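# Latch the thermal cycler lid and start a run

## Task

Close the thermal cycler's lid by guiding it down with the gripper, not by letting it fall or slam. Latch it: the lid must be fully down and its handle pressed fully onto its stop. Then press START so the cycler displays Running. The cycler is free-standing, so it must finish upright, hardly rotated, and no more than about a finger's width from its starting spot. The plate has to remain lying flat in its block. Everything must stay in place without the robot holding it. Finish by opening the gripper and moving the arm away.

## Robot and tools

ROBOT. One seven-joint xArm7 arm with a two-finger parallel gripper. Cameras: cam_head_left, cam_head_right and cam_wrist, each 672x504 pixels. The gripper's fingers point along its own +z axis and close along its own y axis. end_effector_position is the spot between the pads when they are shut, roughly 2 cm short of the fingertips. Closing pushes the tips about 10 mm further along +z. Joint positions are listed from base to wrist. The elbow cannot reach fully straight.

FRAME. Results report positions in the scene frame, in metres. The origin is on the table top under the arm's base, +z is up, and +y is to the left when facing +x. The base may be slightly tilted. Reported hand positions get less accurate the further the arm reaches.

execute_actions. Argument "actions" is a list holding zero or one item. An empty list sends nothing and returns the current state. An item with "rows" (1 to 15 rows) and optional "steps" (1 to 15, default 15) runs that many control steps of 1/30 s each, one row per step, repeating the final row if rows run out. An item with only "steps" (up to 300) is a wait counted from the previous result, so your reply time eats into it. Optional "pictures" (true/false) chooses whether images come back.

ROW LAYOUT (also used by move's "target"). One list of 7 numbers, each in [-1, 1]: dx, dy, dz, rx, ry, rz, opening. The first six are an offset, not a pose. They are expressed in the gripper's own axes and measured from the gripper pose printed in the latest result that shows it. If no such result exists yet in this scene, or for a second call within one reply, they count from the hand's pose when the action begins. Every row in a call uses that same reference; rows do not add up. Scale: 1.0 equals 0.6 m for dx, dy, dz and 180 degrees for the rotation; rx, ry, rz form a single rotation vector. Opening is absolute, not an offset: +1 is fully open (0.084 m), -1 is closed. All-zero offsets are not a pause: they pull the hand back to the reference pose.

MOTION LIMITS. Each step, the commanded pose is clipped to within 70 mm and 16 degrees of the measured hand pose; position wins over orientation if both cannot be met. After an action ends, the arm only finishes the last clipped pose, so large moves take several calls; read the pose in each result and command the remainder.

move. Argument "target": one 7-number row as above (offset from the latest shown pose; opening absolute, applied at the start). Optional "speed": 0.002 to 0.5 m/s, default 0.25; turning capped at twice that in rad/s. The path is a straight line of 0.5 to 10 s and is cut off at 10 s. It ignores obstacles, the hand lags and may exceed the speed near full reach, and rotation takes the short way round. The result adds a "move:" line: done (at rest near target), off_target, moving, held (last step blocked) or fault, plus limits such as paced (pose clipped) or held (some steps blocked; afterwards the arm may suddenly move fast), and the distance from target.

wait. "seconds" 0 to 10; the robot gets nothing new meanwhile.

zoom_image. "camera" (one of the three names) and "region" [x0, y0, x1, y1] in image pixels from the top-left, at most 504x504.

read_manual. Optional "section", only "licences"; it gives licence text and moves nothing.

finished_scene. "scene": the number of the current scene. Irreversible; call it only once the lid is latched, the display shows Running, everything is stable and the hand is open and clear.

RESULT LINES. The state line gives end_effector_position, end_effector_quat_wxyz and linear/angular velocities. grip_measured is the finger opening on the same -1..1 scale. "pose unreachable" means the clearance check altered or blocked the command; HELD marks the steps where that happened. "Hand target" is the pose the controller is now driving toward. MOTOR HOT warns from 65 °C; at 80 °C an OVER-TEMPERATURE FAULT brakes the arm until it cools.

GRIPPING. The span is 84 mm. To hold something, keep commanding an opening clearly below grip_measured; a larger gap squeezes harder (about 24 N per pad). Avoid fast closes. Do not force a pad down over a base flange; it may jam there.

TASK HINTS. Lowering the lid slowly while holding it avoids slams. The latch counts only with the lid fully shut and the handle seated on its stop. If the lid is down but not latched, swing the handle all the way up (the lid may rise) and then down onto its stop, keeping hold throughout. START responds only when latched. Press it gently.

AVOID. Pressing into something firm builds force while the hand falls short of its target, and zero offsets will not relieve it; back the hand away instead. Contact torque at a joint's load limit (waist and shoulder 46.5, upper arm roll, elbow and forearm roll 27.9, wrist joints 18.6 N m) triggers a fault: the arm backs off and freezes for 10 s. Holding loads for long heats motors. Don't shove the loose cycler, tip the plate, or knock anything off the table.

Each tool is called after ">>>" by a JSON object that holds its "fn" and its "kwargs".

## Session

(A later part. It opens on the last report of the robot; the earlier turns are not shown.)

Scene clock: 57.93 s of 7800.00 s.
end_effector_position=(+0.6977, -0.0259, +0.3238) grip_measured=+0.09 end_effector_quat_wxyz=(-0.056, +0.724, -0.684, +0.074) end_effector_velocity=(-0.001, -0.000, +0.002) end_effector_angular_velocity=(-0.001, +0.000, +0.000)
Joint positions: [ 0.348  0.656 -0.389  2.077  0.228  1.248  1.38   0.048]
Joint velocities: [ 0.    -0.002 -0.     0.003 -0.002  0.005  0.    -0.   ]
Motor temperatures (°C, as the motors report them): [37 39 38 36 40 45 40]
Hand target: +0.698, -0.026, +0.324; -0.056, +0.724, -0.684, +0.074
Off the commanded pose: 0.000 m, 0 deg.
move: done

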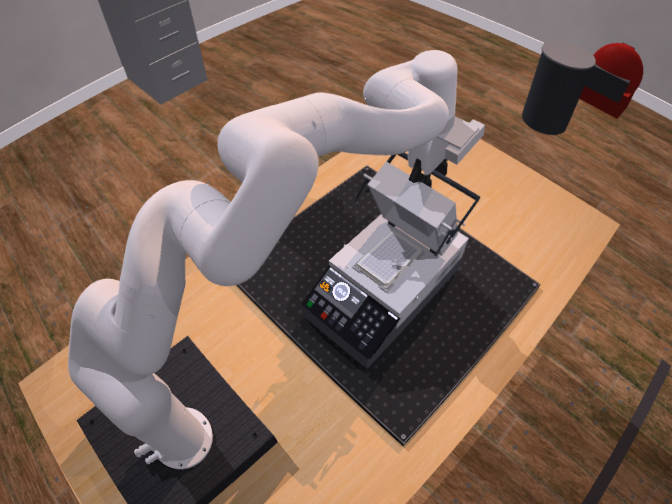

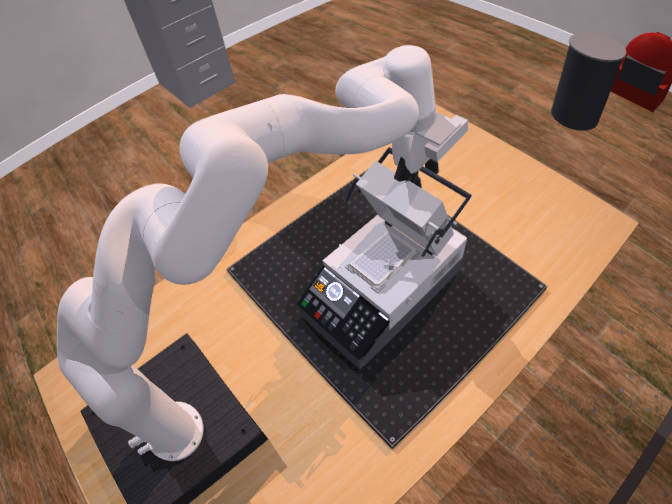

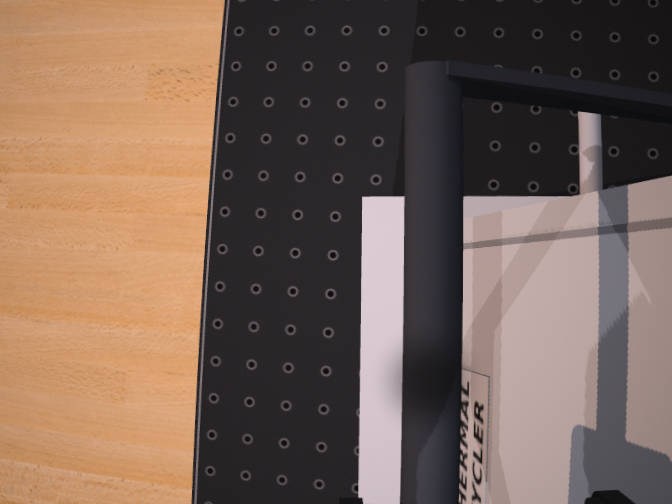

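>>> {"fn": "move", "kwargs": {"target": [0,0.015,0.06,0,0,0,0.1], "speed": 0.02}}

>>> {"fn": "zoom_image", "kwargs": {"camera": "cam_head_right", "region": [350,100,520,250]}}

Scene clock: 61.77 s of 7800.00 s.
end_effector_position=(+0.6954, -0.0273, +0.2867) grip_measured=+0.09 end_effector_quat_wxyz=(-0.056, +0.724, -0.684, +0.074) end_effector_velocity=(+0.001, -0.000, +0.001) end_effector_angular_velocity=(-0.000, -0.005, +0.000)
Joint positions: [ 0.365  0.644 -0.387  1.95   0.231  1.135  1.369  0.048]
Joint velocities: [ 0.    -0.003  0.    -0.004 -0.    -0.007 -0.001  0.   ]
Motor temperatures (°C, as the motors report them): [37 39 38 36 40 45 40]
Hand target: +0.695, -0.027, +0.287; -0.056, +0.724, -0.684, +0.074
Off the commanded pose: 0.000 m, 0 deg.
move: done

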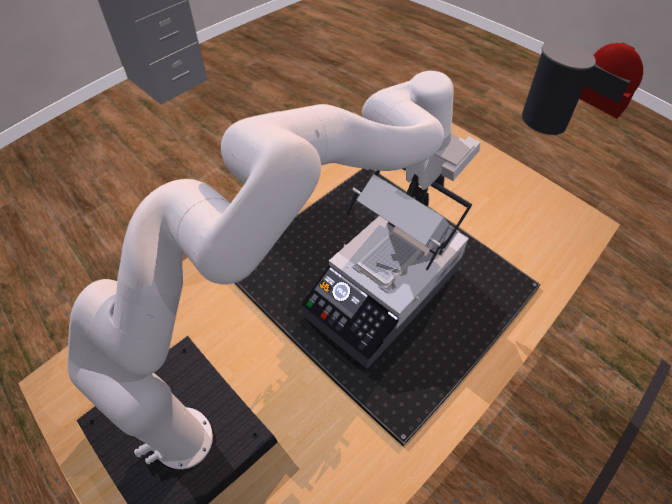

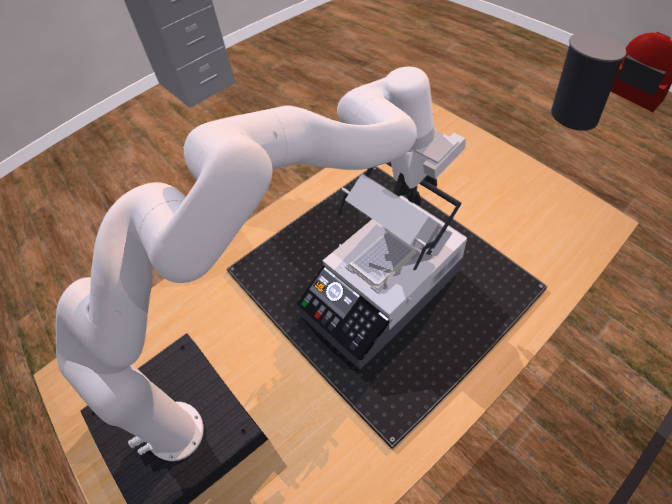

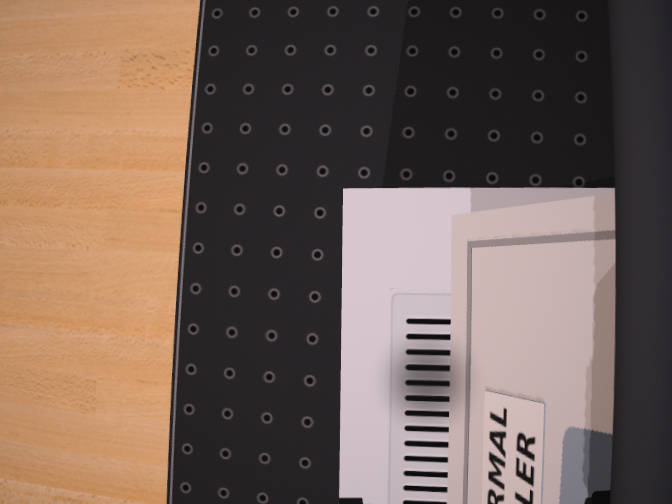

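Region (350, 100, 520, 250) of cam_head_right's 672x504 image, scaled by 2.965, with more detail than that image has; it fills the top 445 rows of this view, and the rest is white.

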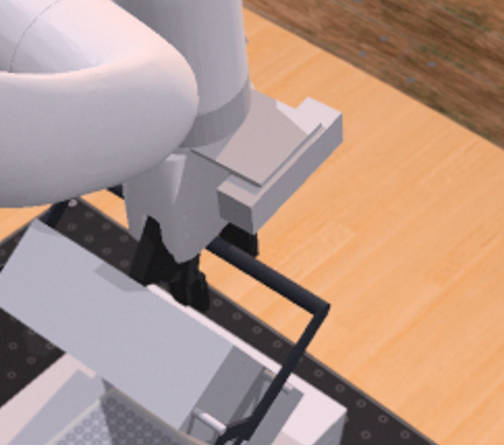

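>>> {"fn": "move", "kwargs": {"target": [0,0.015,0.005,0,0,0,-1], "speed": 0.02}}

Scene clock: 63.57 s of 7800.00 s.
end_effector_position=(+0.6872, -0.0279, +0.2821) grip_measured=-1.00 end_effector_quat_wxyz=(-0.056, +0.724, -0.684, +0.074) end_effector_velocity=(-0.001, +0.000, +0.001) end_effector_angular_velocity=(+0.001, -0.002, +0.000)
Joint positions: [ 0.38   0.609 -0.392  1.879  0.224  1.1    1.366  0.   ]
Joint velocities: [ 0.002 -0.007 -0.001 -0.01  -0.001 -0.005 -0.     0.   ]
Motor temperatures (°C, as the motors report them): [37 39 38 36 40 45 40]
Hand target: +0.687, -0.028, +0.282; -0.056, +0.724, -0.684, +0.074
Off the commanded pose: 0.000 m, 0 deg.
move: done

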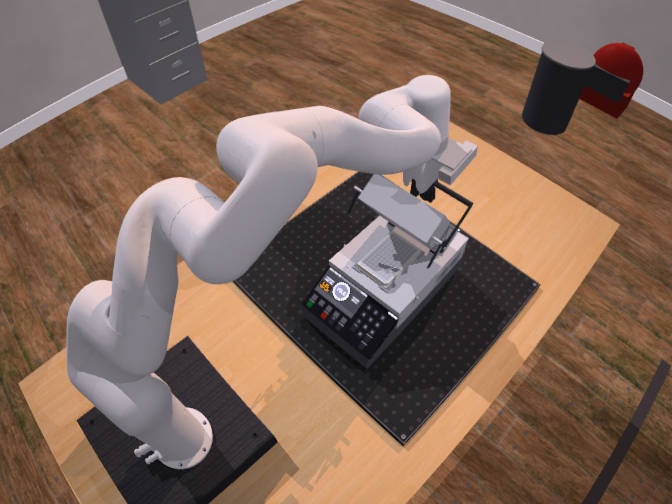

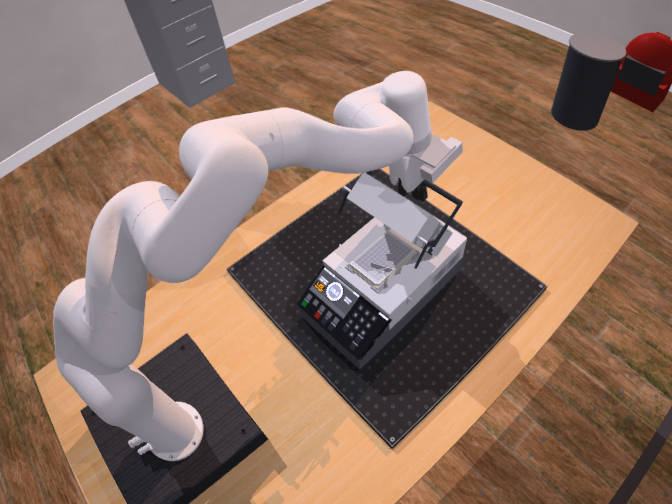

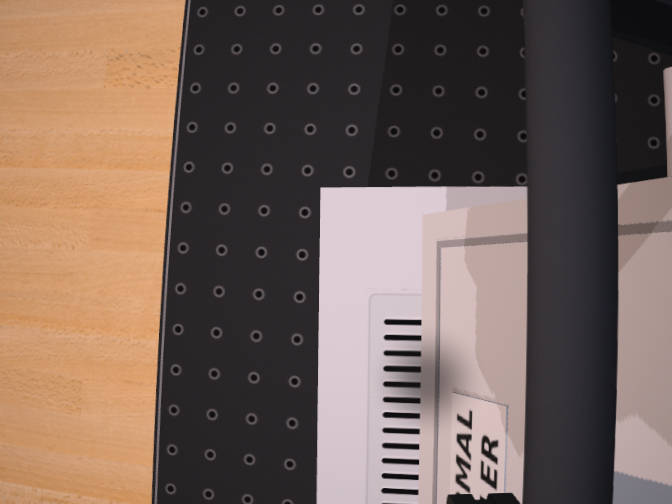

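>>> {"fn": "move", "kwargs": {"target": [0,0,0,0,0,0,-0.55], "speed": 0.02}}

>>> {"fn": "move", "kwargs": {"target": [0,0.005,-0.035,0,0,0,-0.55], "speed": 0.02}}

>>> {"fn": "zoom_image", "kwargs": {"camera": "cam_head_right", "region": [350,120,500,250]}}

Scene clock: 66.70 s of 7800.00 s.
end_effector_position=(+0.6872, -0.0279, +0.2821) grip_measured=-0.57 end_effector_quat_wxyz=(-0.056, +0.724, -0.684, +0.074) end_effector_velocity=(-0.000, -0.001, -0.000) end_effector_angular_velocity=(-0.001, +0.001, -0.000)
Joint positions: [ 0.38   0.609 -0.392  1.879  0.224  1.1    1.366  0.019]
Joint velocities: [ 0.     0.    -0.001  0.    -0.001  0.002 -0.    -0.   ]
Motor temperatures (°C, as the motors report them): [37 39 38 36 40 45 40]
Hand target: +0.687, -0.028, +0.282; -0.056, +0.724, -0.684, +0.074
Off the commanded pose: 0.000 m, 0 deg.
move: done

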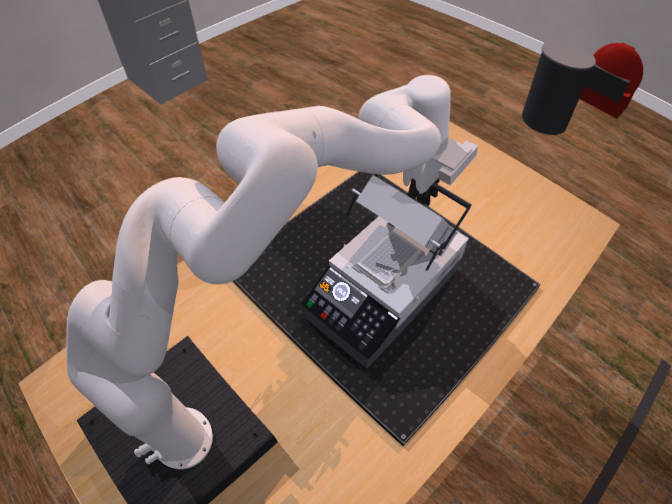

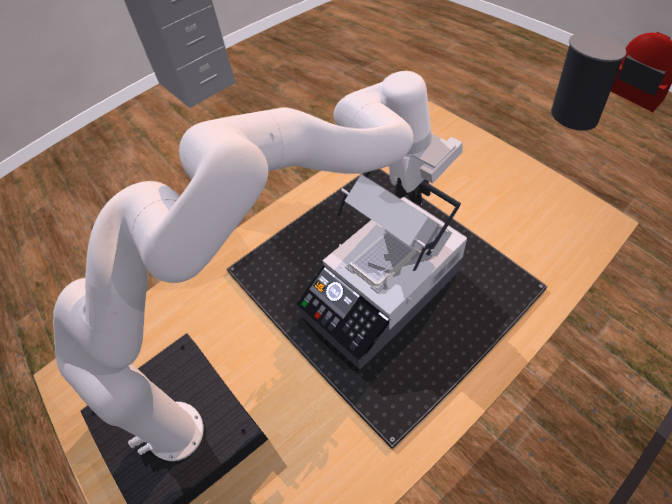

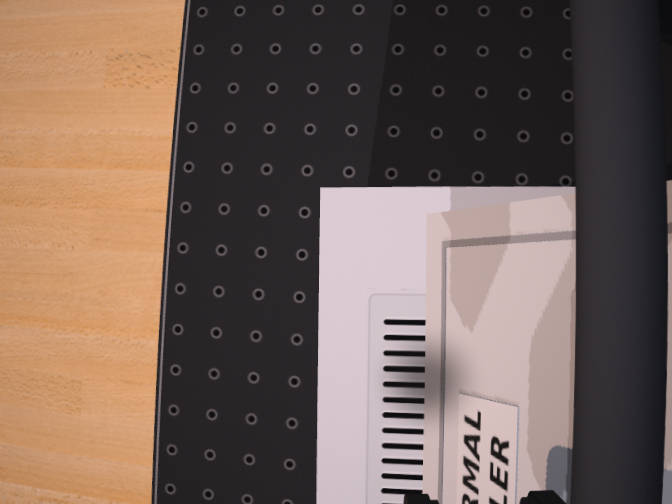

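Scene clock: 68.03 s of 7800.00 s.
end_effector_position=(+0.6805, -0.0276, +0.3021) grip_measured=-0.57 end_effector_quat_wxyz=(-0.056, +0.724, -0.684, +0.074) end_effector_velocity=(-0.001, -0.000, -0.000) end_effector_angular_velocity=(+0.000, +0.004, -0.001)
Joint positions: [ 0.387  0.574 -0.399  1.881  0.213  1.135  1.371  0.019]
Joint velocities: [ 0.    -0.001 -0.001 -0.001 -0.     0.004  0.     0.   ]
Motor temperatures (°C, as the motors report them): [37 39 38 36 40 45 40]
Hand target: +0.680, -0.028, +0.302; -0.056, +0.724, -0.684, +0.074
Off the commanded pose: 0.000 m, 0 deg.
move: done

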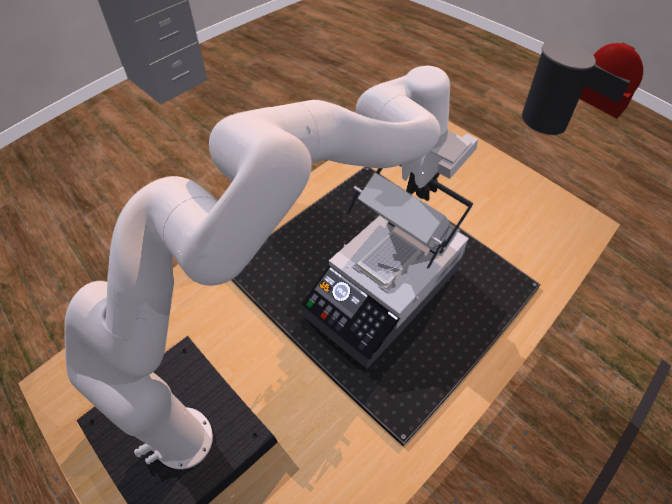

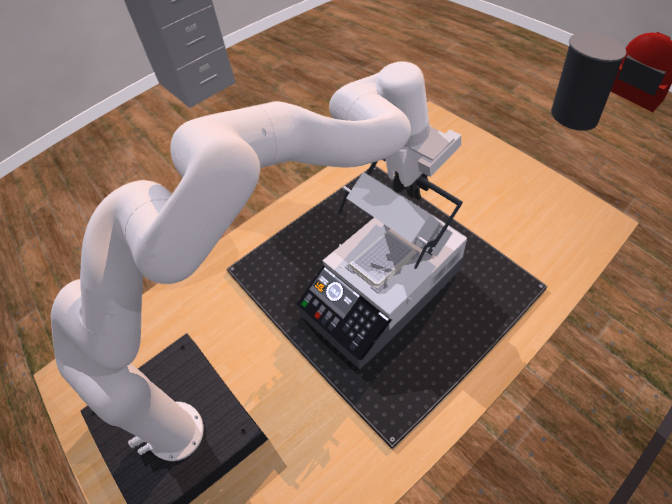

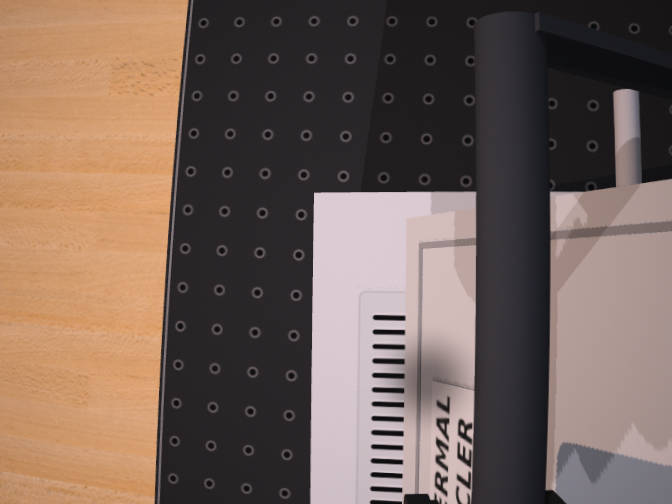

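Region (350, 120, 500, 250) of cam_head_right's 672x504 image, scaled by 3.360, with more detail than that image has; it fills the top 437 rows of this view, and the rest is white.

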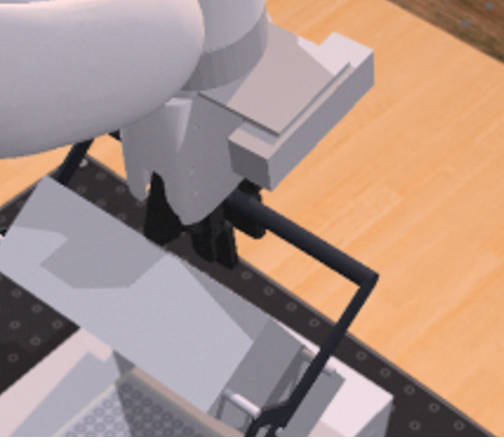

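>>> {"fn": "move", "kwargs": {"target": [0,0,0,0,0,0,-1], "speed": 0.02}}

Scene clock: 69.30 s of 7800.00 s.
end_effector_position=(+0.6806, -0.0275, +0.3023) grip_measured=-0.83 end_effector_quat_wxyz=(-0.056, +0.724, -0.684, +0.074) end_effector_velocity=(+0.000, +0.000, +0.002) end_effector_angular_velocity=(-0.001, -0.003, +0.001)
Joint positions: [ 0.387  0.574 -0.399  1.881  0.213  1.135  1.371  0.007]
Joint velocities: [-0.    -0.001  0.     0.002 -0.001 -0.    -0.    -0.   ]
Motor temperatures (°C, as the motors report them): [37 39 38 36 40 45 40]
Hand target: +0.681, -0.028, +0.302; -0.056, +0.724, -0.684, +0.074
Off the commanded pose: 0.000 m, 0 deg.
move: done

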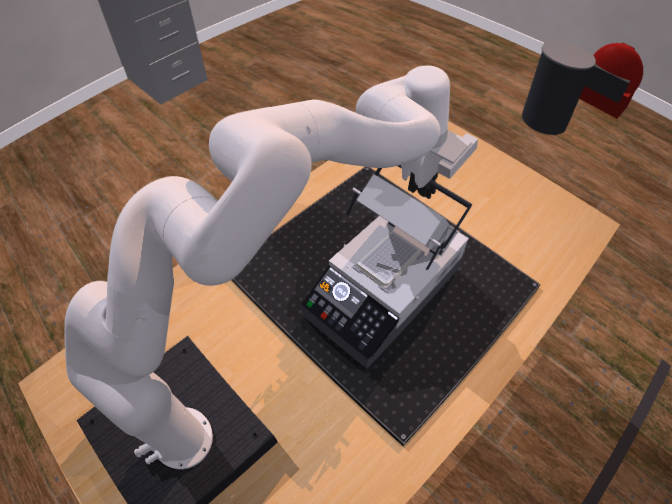

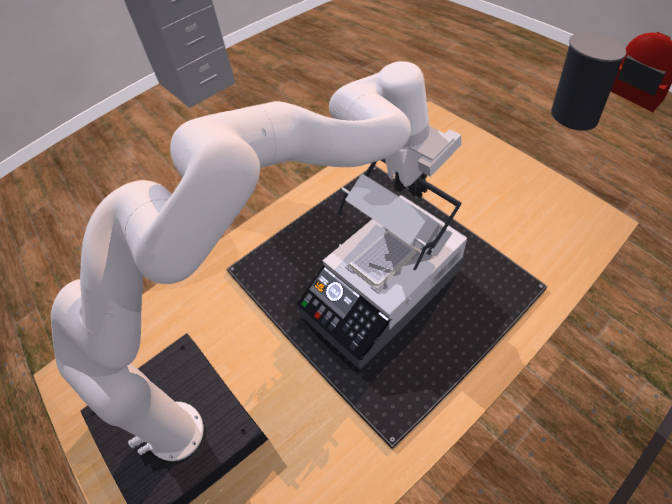

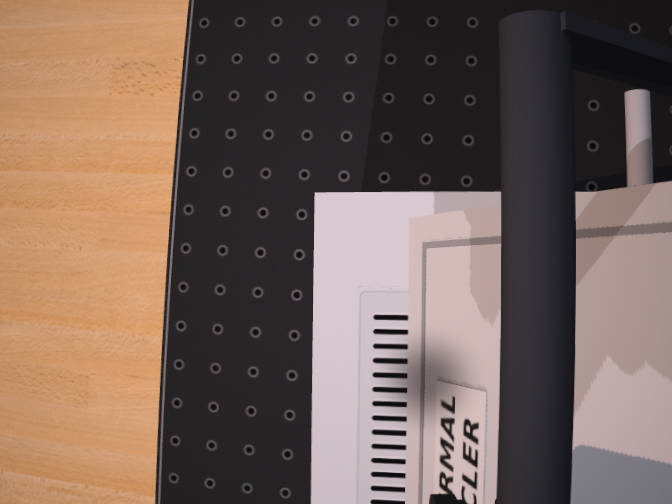

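>>> {"fn": "zoom_image", "kwargs": {"camera": "cam_head_right", "region": [385,150,455,210]}}

>>> {"fn": "zoom_image", "kwargs": {"camera": "cam_head_left", "region": [395,150,465,210]}}

Region (385, 150, 455, 210) of cam_head_right's 672x504 image, scaled by 7.200, with more detail than that image has; it fills the top 432 rows of this view, and the rest is white.

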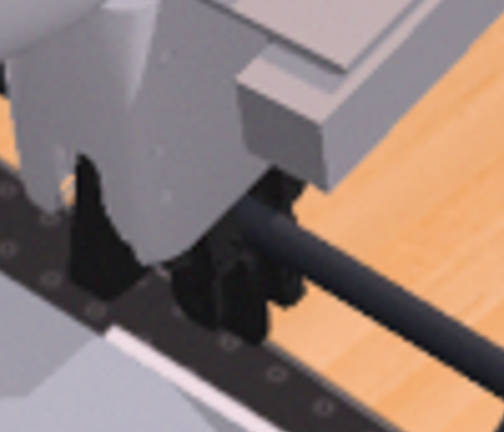

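Region (395, 150, 465, 210) of cam_head_left's 672x504 image, scaled by 7.200, with more detail than that image has; it fills the top 432 rows of this view, and the rest is white.

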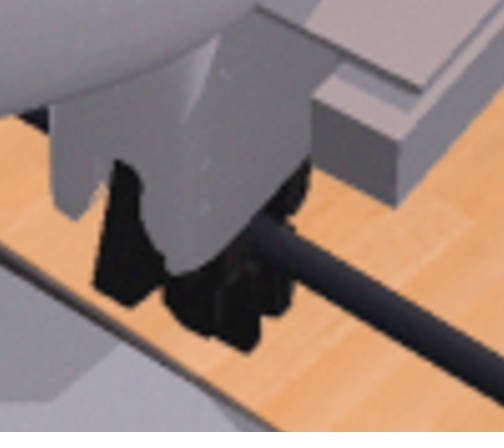

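>>> {"fn": "move", "kwargs": {"target": [0,0,0,0,0,0,-0.6], "speed": 0.02}}

>>> {"fn": "move", "kwargs": {"target": [0,0,-0.025,0,0,0,-0.6], "speed": 0.02}}

>>> {"fn": "move", "kwargs": {"target": [0,0,0,0,0,0,-1], "speed": 0.02}}

>>> {"fn": "zoom_image", "kwargs": {"camera": "cam_head_right", "region": [385,150,455,210]}}

Scene clock: 75.53 s of 7800.00 s.
end_effector_position=(+0.6807, -0.0275, +0.3025) grip_measured=-0.62 end_effector_quat_wxyz=(-0.056, +0.724, -0.684, +0.074) end_effector_velocity=(+0.000, -0.001, -0.001) end_effector_angular_velocity=(-0.002, +0.002, -0.000)
Joint positions: [ 0.387  0.574 -0.399  1.881  0.213  1.135  1.371  0.017]
Joint velocities: [-0.     0.002 -0.     0.001 -0.001  0.     0.     0.   ]
Motor temperatures (°C, as the motors report them): [37 39 38 36 40 45 40]
Hand target: +0.681, -0.027, +0.302; -0.056, +0.724, -0.684, +0.074
Off the commanded pose: 0.000 m, 0 deg.
After step 90, 2.53 s passed at rest.
move: done

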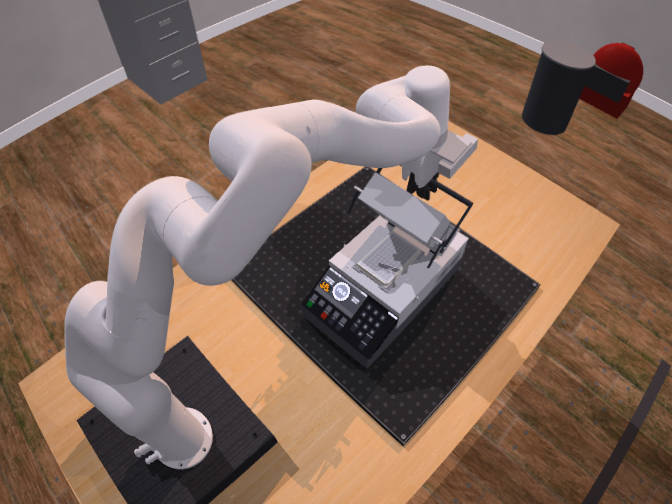

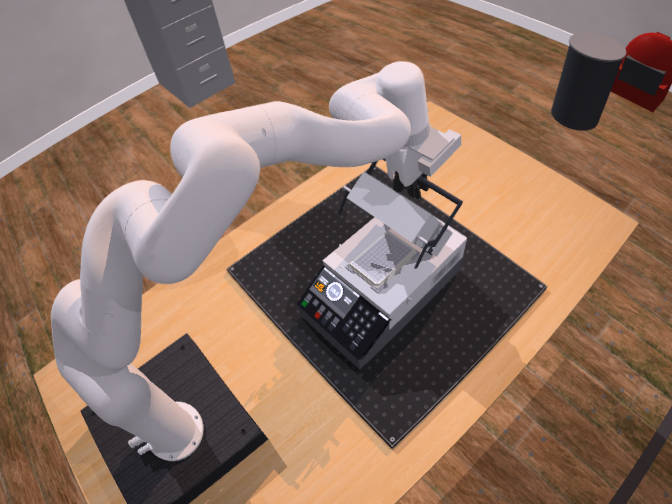

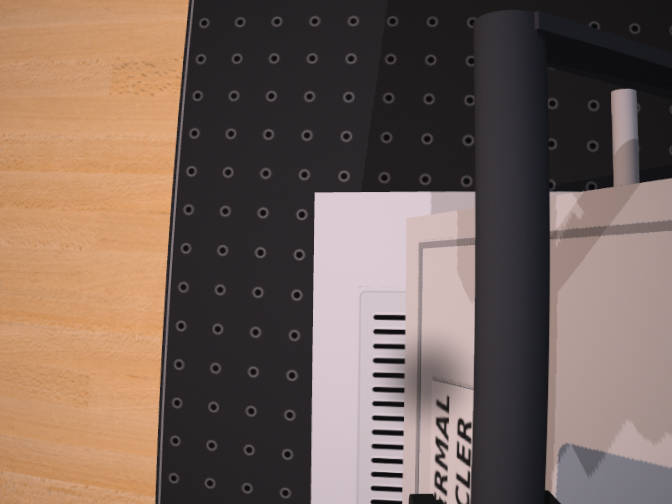

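Scene clock: 76.53 s of 7800.00 s.
end_effector_position=(+0.6780, -0.0271, +0.3172) grip_measured=-0.62 end_effector_quat_wxyz=(-0.056, +0.724, -0.684, +0.074) end_effector_velocity=(-0.001, +0.000, +0.000) end_effector_angular_velocity=(+0.001, +0.003, -0.000)
Joint positions: [ 0.388  0.56  -0.402  1.901  0.208  1.168  1.375  0.017]
Joint velocities: [ 0.    -0.001 -0.     0.     0.001  0.004  0.    -0.   ]
Motor temperatures (°C, as the motors report them): [37 39 38 36 40 45 40]
Hand target: +0.678, -0.027, +0.317; -0.056, +0.724, -0.684, +0.074
Off the commanded pose: 0.000 m, 0 deg.
move: done

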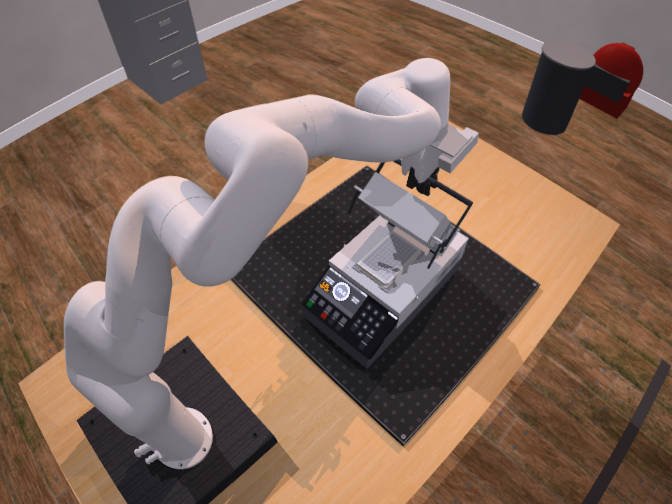

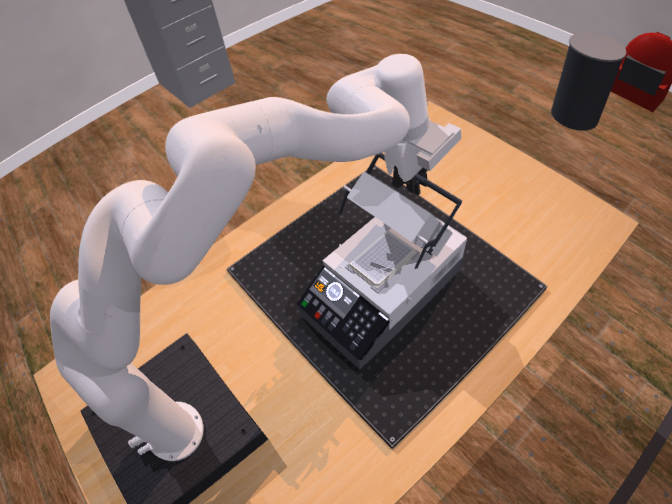

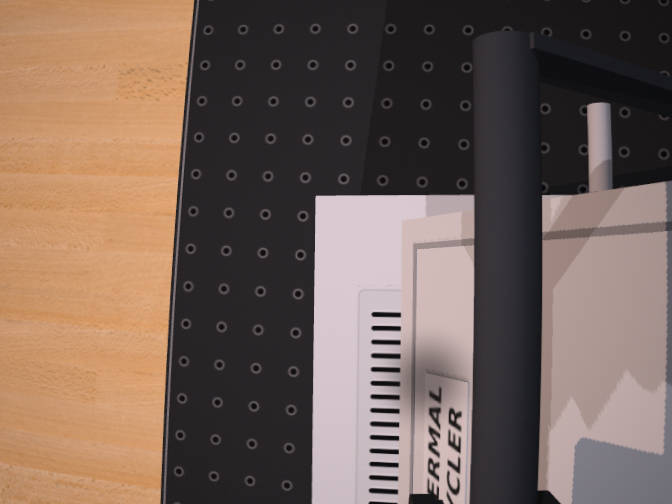

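Scene clock: 77.03 s of 7800.00 s.
end_effector_position=(+0.6781, -0.0271, +0.3174) grip_measured=-0.74 end_effector_quat_wxyz=(-0.057, +0.724, -0.684, +0.075) end_effector_velocity=(-0.000, +0.001, +0.000) end_effector_angular_velocity=(+0.000, +0.000, +0.001)
Joint positions: [ 0.388  0.56  -0.402  1.901  0.208  1.168  1.375  0.012]
Joint velocities: [ 0.     0.     0.     0.001  0.     0.002 -0.001  0.   ]
Motor temperatures (°C, as the motors report them): [37 39 38 36 40 45 40]
Hand target: +0.678, -0.027, +0.317; -0.056, +0.724, -0.684, +0.074
Off the commanded pose: 0.000 m, 0 deg.
move: done

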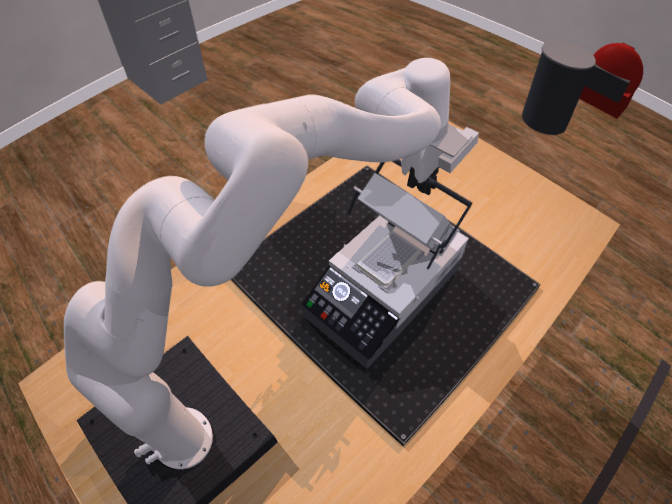

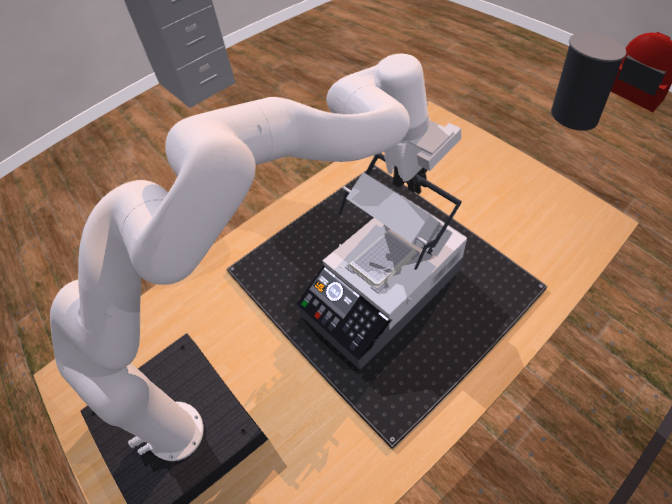

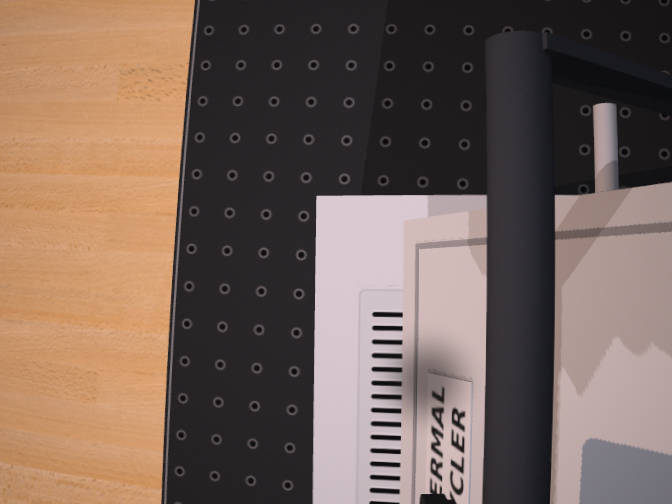

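Region (385, 150, 455, 210) of cam_head_right's 672x504 image, scaled by 7.200, with more detail than that image has; it fills the top 432 rows of this view, and the rest is white.

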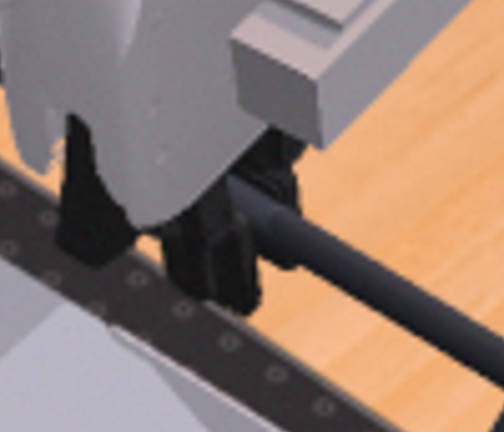

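>>> {"fn": "move", "kwargs": {"target": [0,0.088,-0.007,0,0,0,-1], "speed": 0.06}}

>>> {"fn": "move", "kwargs": {"target": [0,0.072,0.015,0,0,0,-1], "speed": 0.04}}

>>> {"fn": "zoom_image", "kwargs": {"camera": "cam_head_right", "region": [300,140,500,320]}}

Scene clock: 80.37 s of 7800.00 s.
end_effector_position=(+0.6255, -0.0298, +0.3115) grip_measured=-0.74 end_effector_quat_wxyz=(-0.056, +0.724, -0.684, +0.074) end_effector_velocity=(-0.001, -0.000, +0.002) end_effector_angular_velocity=(-0.002, -0.008, +0.001)
Joint positions: [ 0.462  0.35  -0.426  1.575  0.141  1.044  1.387  0.012]
Joint velocities: [ 0.003 -0.011 -0.001 -0.011 -0.005 -0.009  0.002 -0.   ]
Motor temperatures (°C, as the motors report them): [37 39 38 37 40 45 40]
Hand target: +0.626, -0.030, +0.312; -0.056, +0.724, -0.684, +0.075
Off the commanded pose: 0.000 m, 0 deg.
move: done

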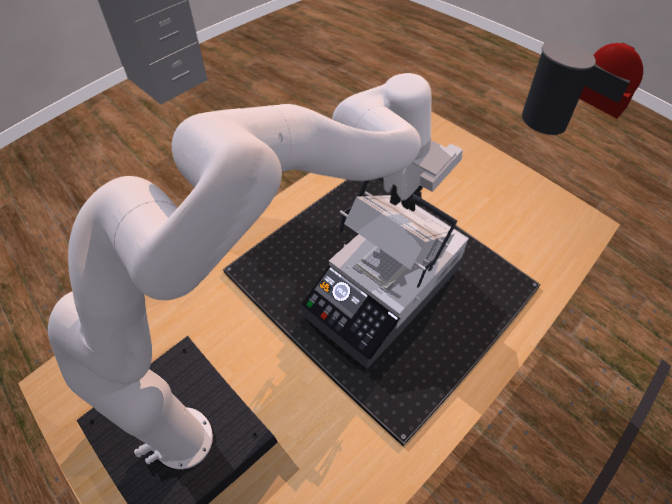

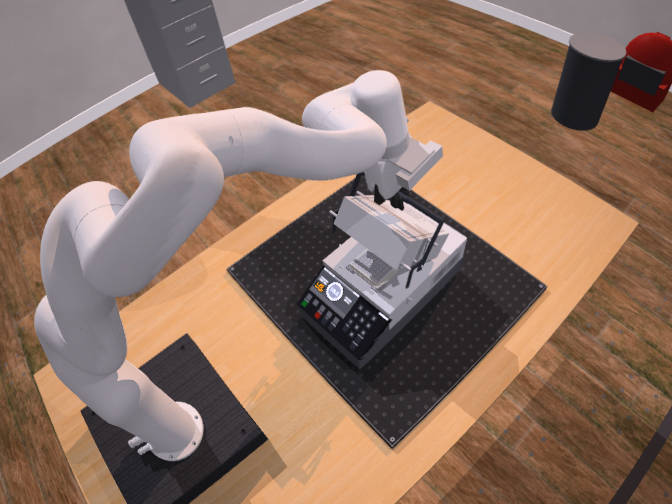

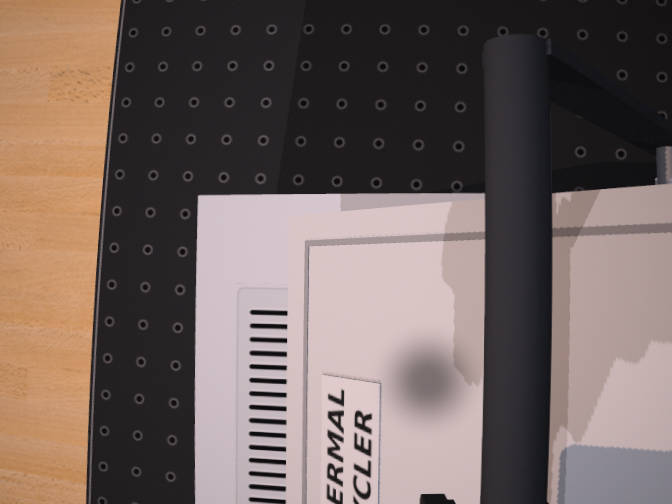

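Scene clock: 81.77 s of 7800.00 s.
end_effector_position=(+0.5847, -0.0322, +0.2944) grip_measured=-0.74 end_effector_quat_wxyz=(-0.055, +0.724, -0.684, +0.074) end_effector_velocity=(+0.000, -0.000, +0.003) end_effector_angular_velocity=(+0.001, -0.009, -0.001)
Joint positions: [ 0.501  0.213 -0.437  1.346  0.083  0.943  1.411  0.012]
Joint velocities: [ 0.001 -0.008 -0.001 -0.006 -0.002 -0.007  0.002  0.   ]
Motor temperatures (°C, as the motors report them): [37 39 38 37 40 45 40]
Hand target: +0.585, -0.033, +0.295; -0.056, +0.724, -0.684, +0.074
Off the commanded pose: 0.001 m, 0 deg.
move: done

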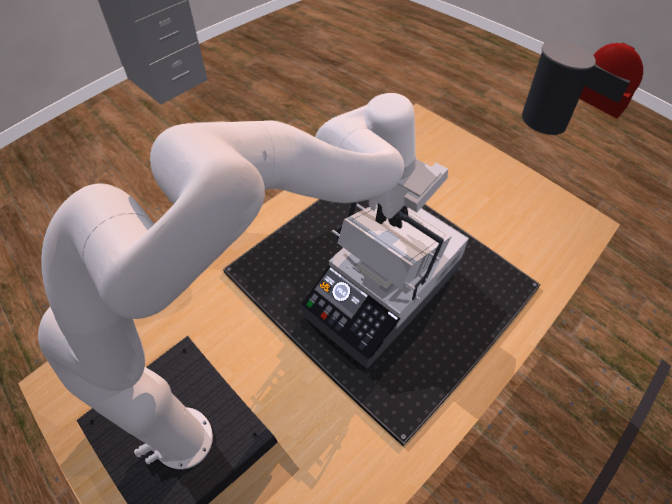

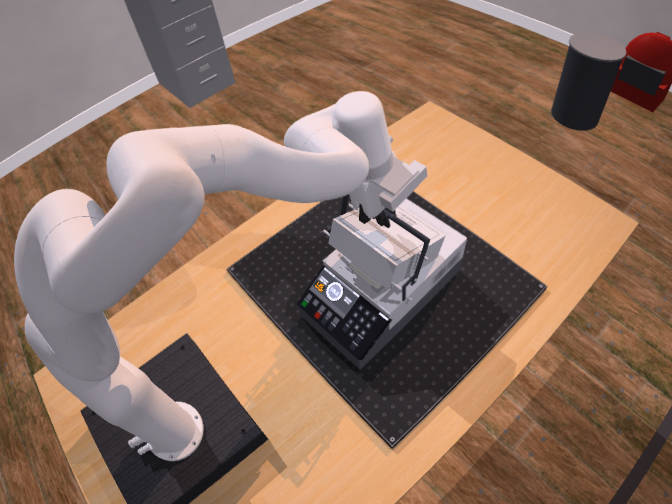

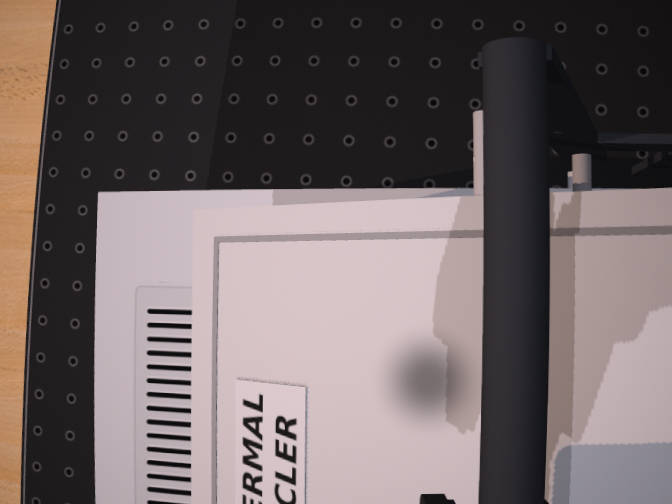

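Region (300, 140, 500, 320) of cam_head_right's 672x504 image, scaled by 2.520, with more detail than that image has; it fills the top 454 rows of this view, and the rest is white.

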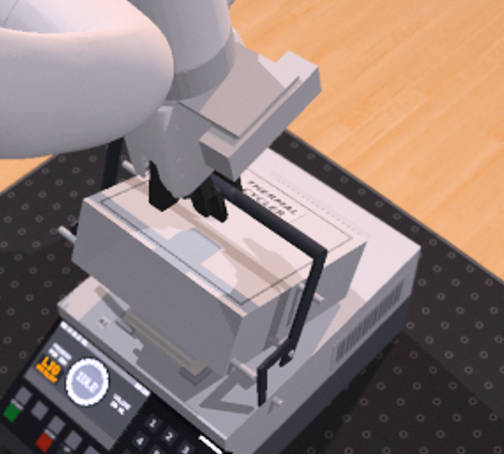

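>>> {"fn": "move", "kwargs": {"target": [0,0.046,0.02,0,0,0,-1], "speed": 0.025}}

>>> {"fn": "zoom_image", "kwargs": {"camera": "cam_head_right", "region": [300,160,480,330]}}

Scene clock: 84.27 s of 7800.00 s.
end_effector_position=(+0.5597, -0.0339, +0.2774) grip_measured=-0.74 end_effector_quat_wxyz=(-0.055, +0.724, -0.684, +0.073) end_effector_velocity=(-0.000, +0.000, +0.002) end_effector_angular_velocity=(+0.002, -0.004, -0.000)
Joint positions: [ 0.516  0.142 -0.441  1.209  0.049  0.871  1.427  0.012]
Joint velocities: [ 0.    -0.006  0.    -0.004 -0.001 -0.002  0.001  0.   ]
Motor temperatures (°C, as the motors report them): [37 39 38 37 40 45 40]
Hand target: +0.560, -0.034, +0.278; -0.055, +0.724, -0.684, +0.074
Off the commanded pose: 0.000 m, 0 deg.
move: done

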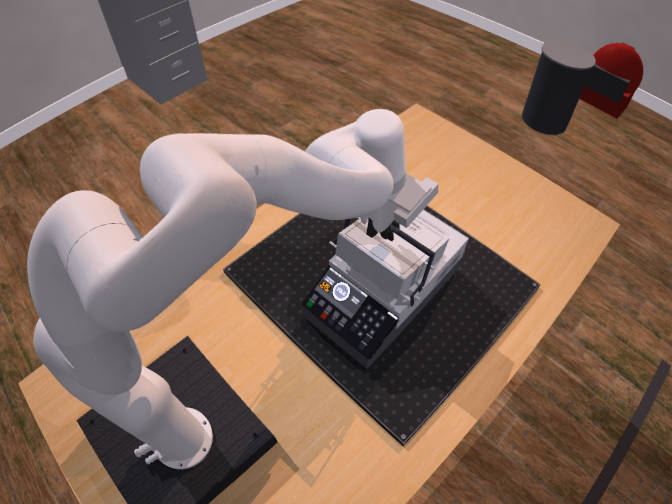

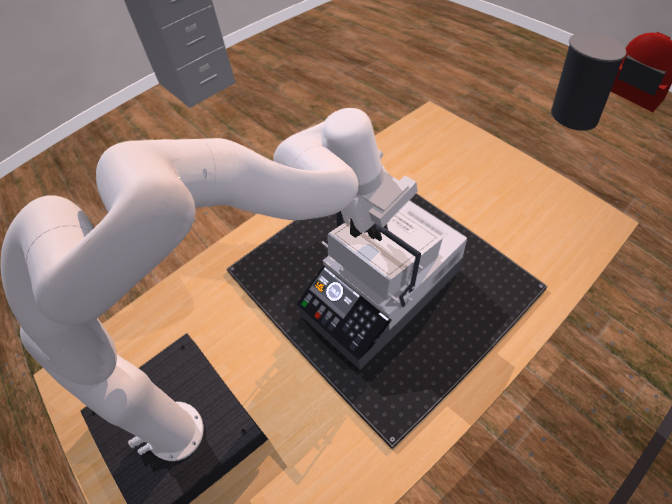

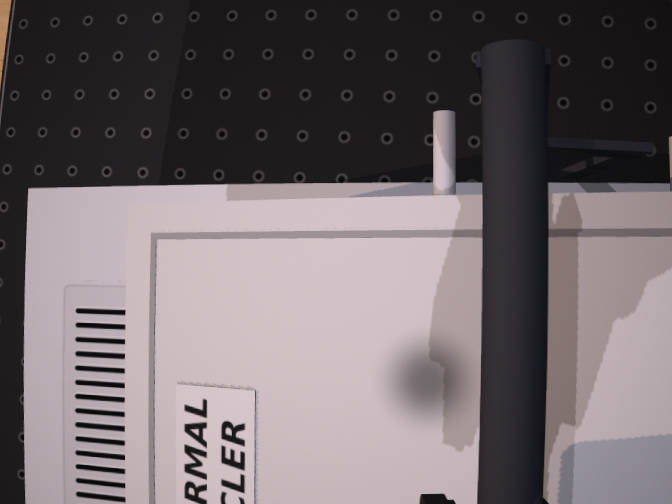

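Region (300, 160, 480, 330) of cam_head_right's 672x504 image, scaled by 2.800, with more detail than that image has.

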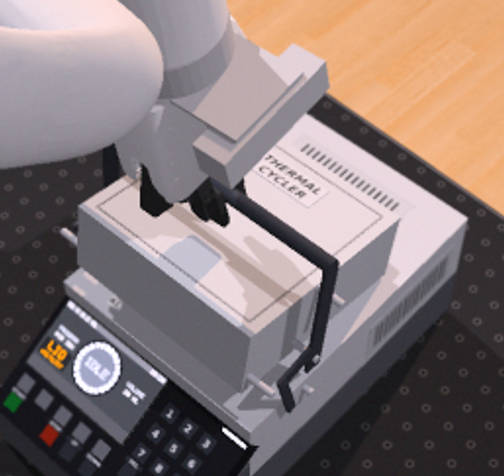

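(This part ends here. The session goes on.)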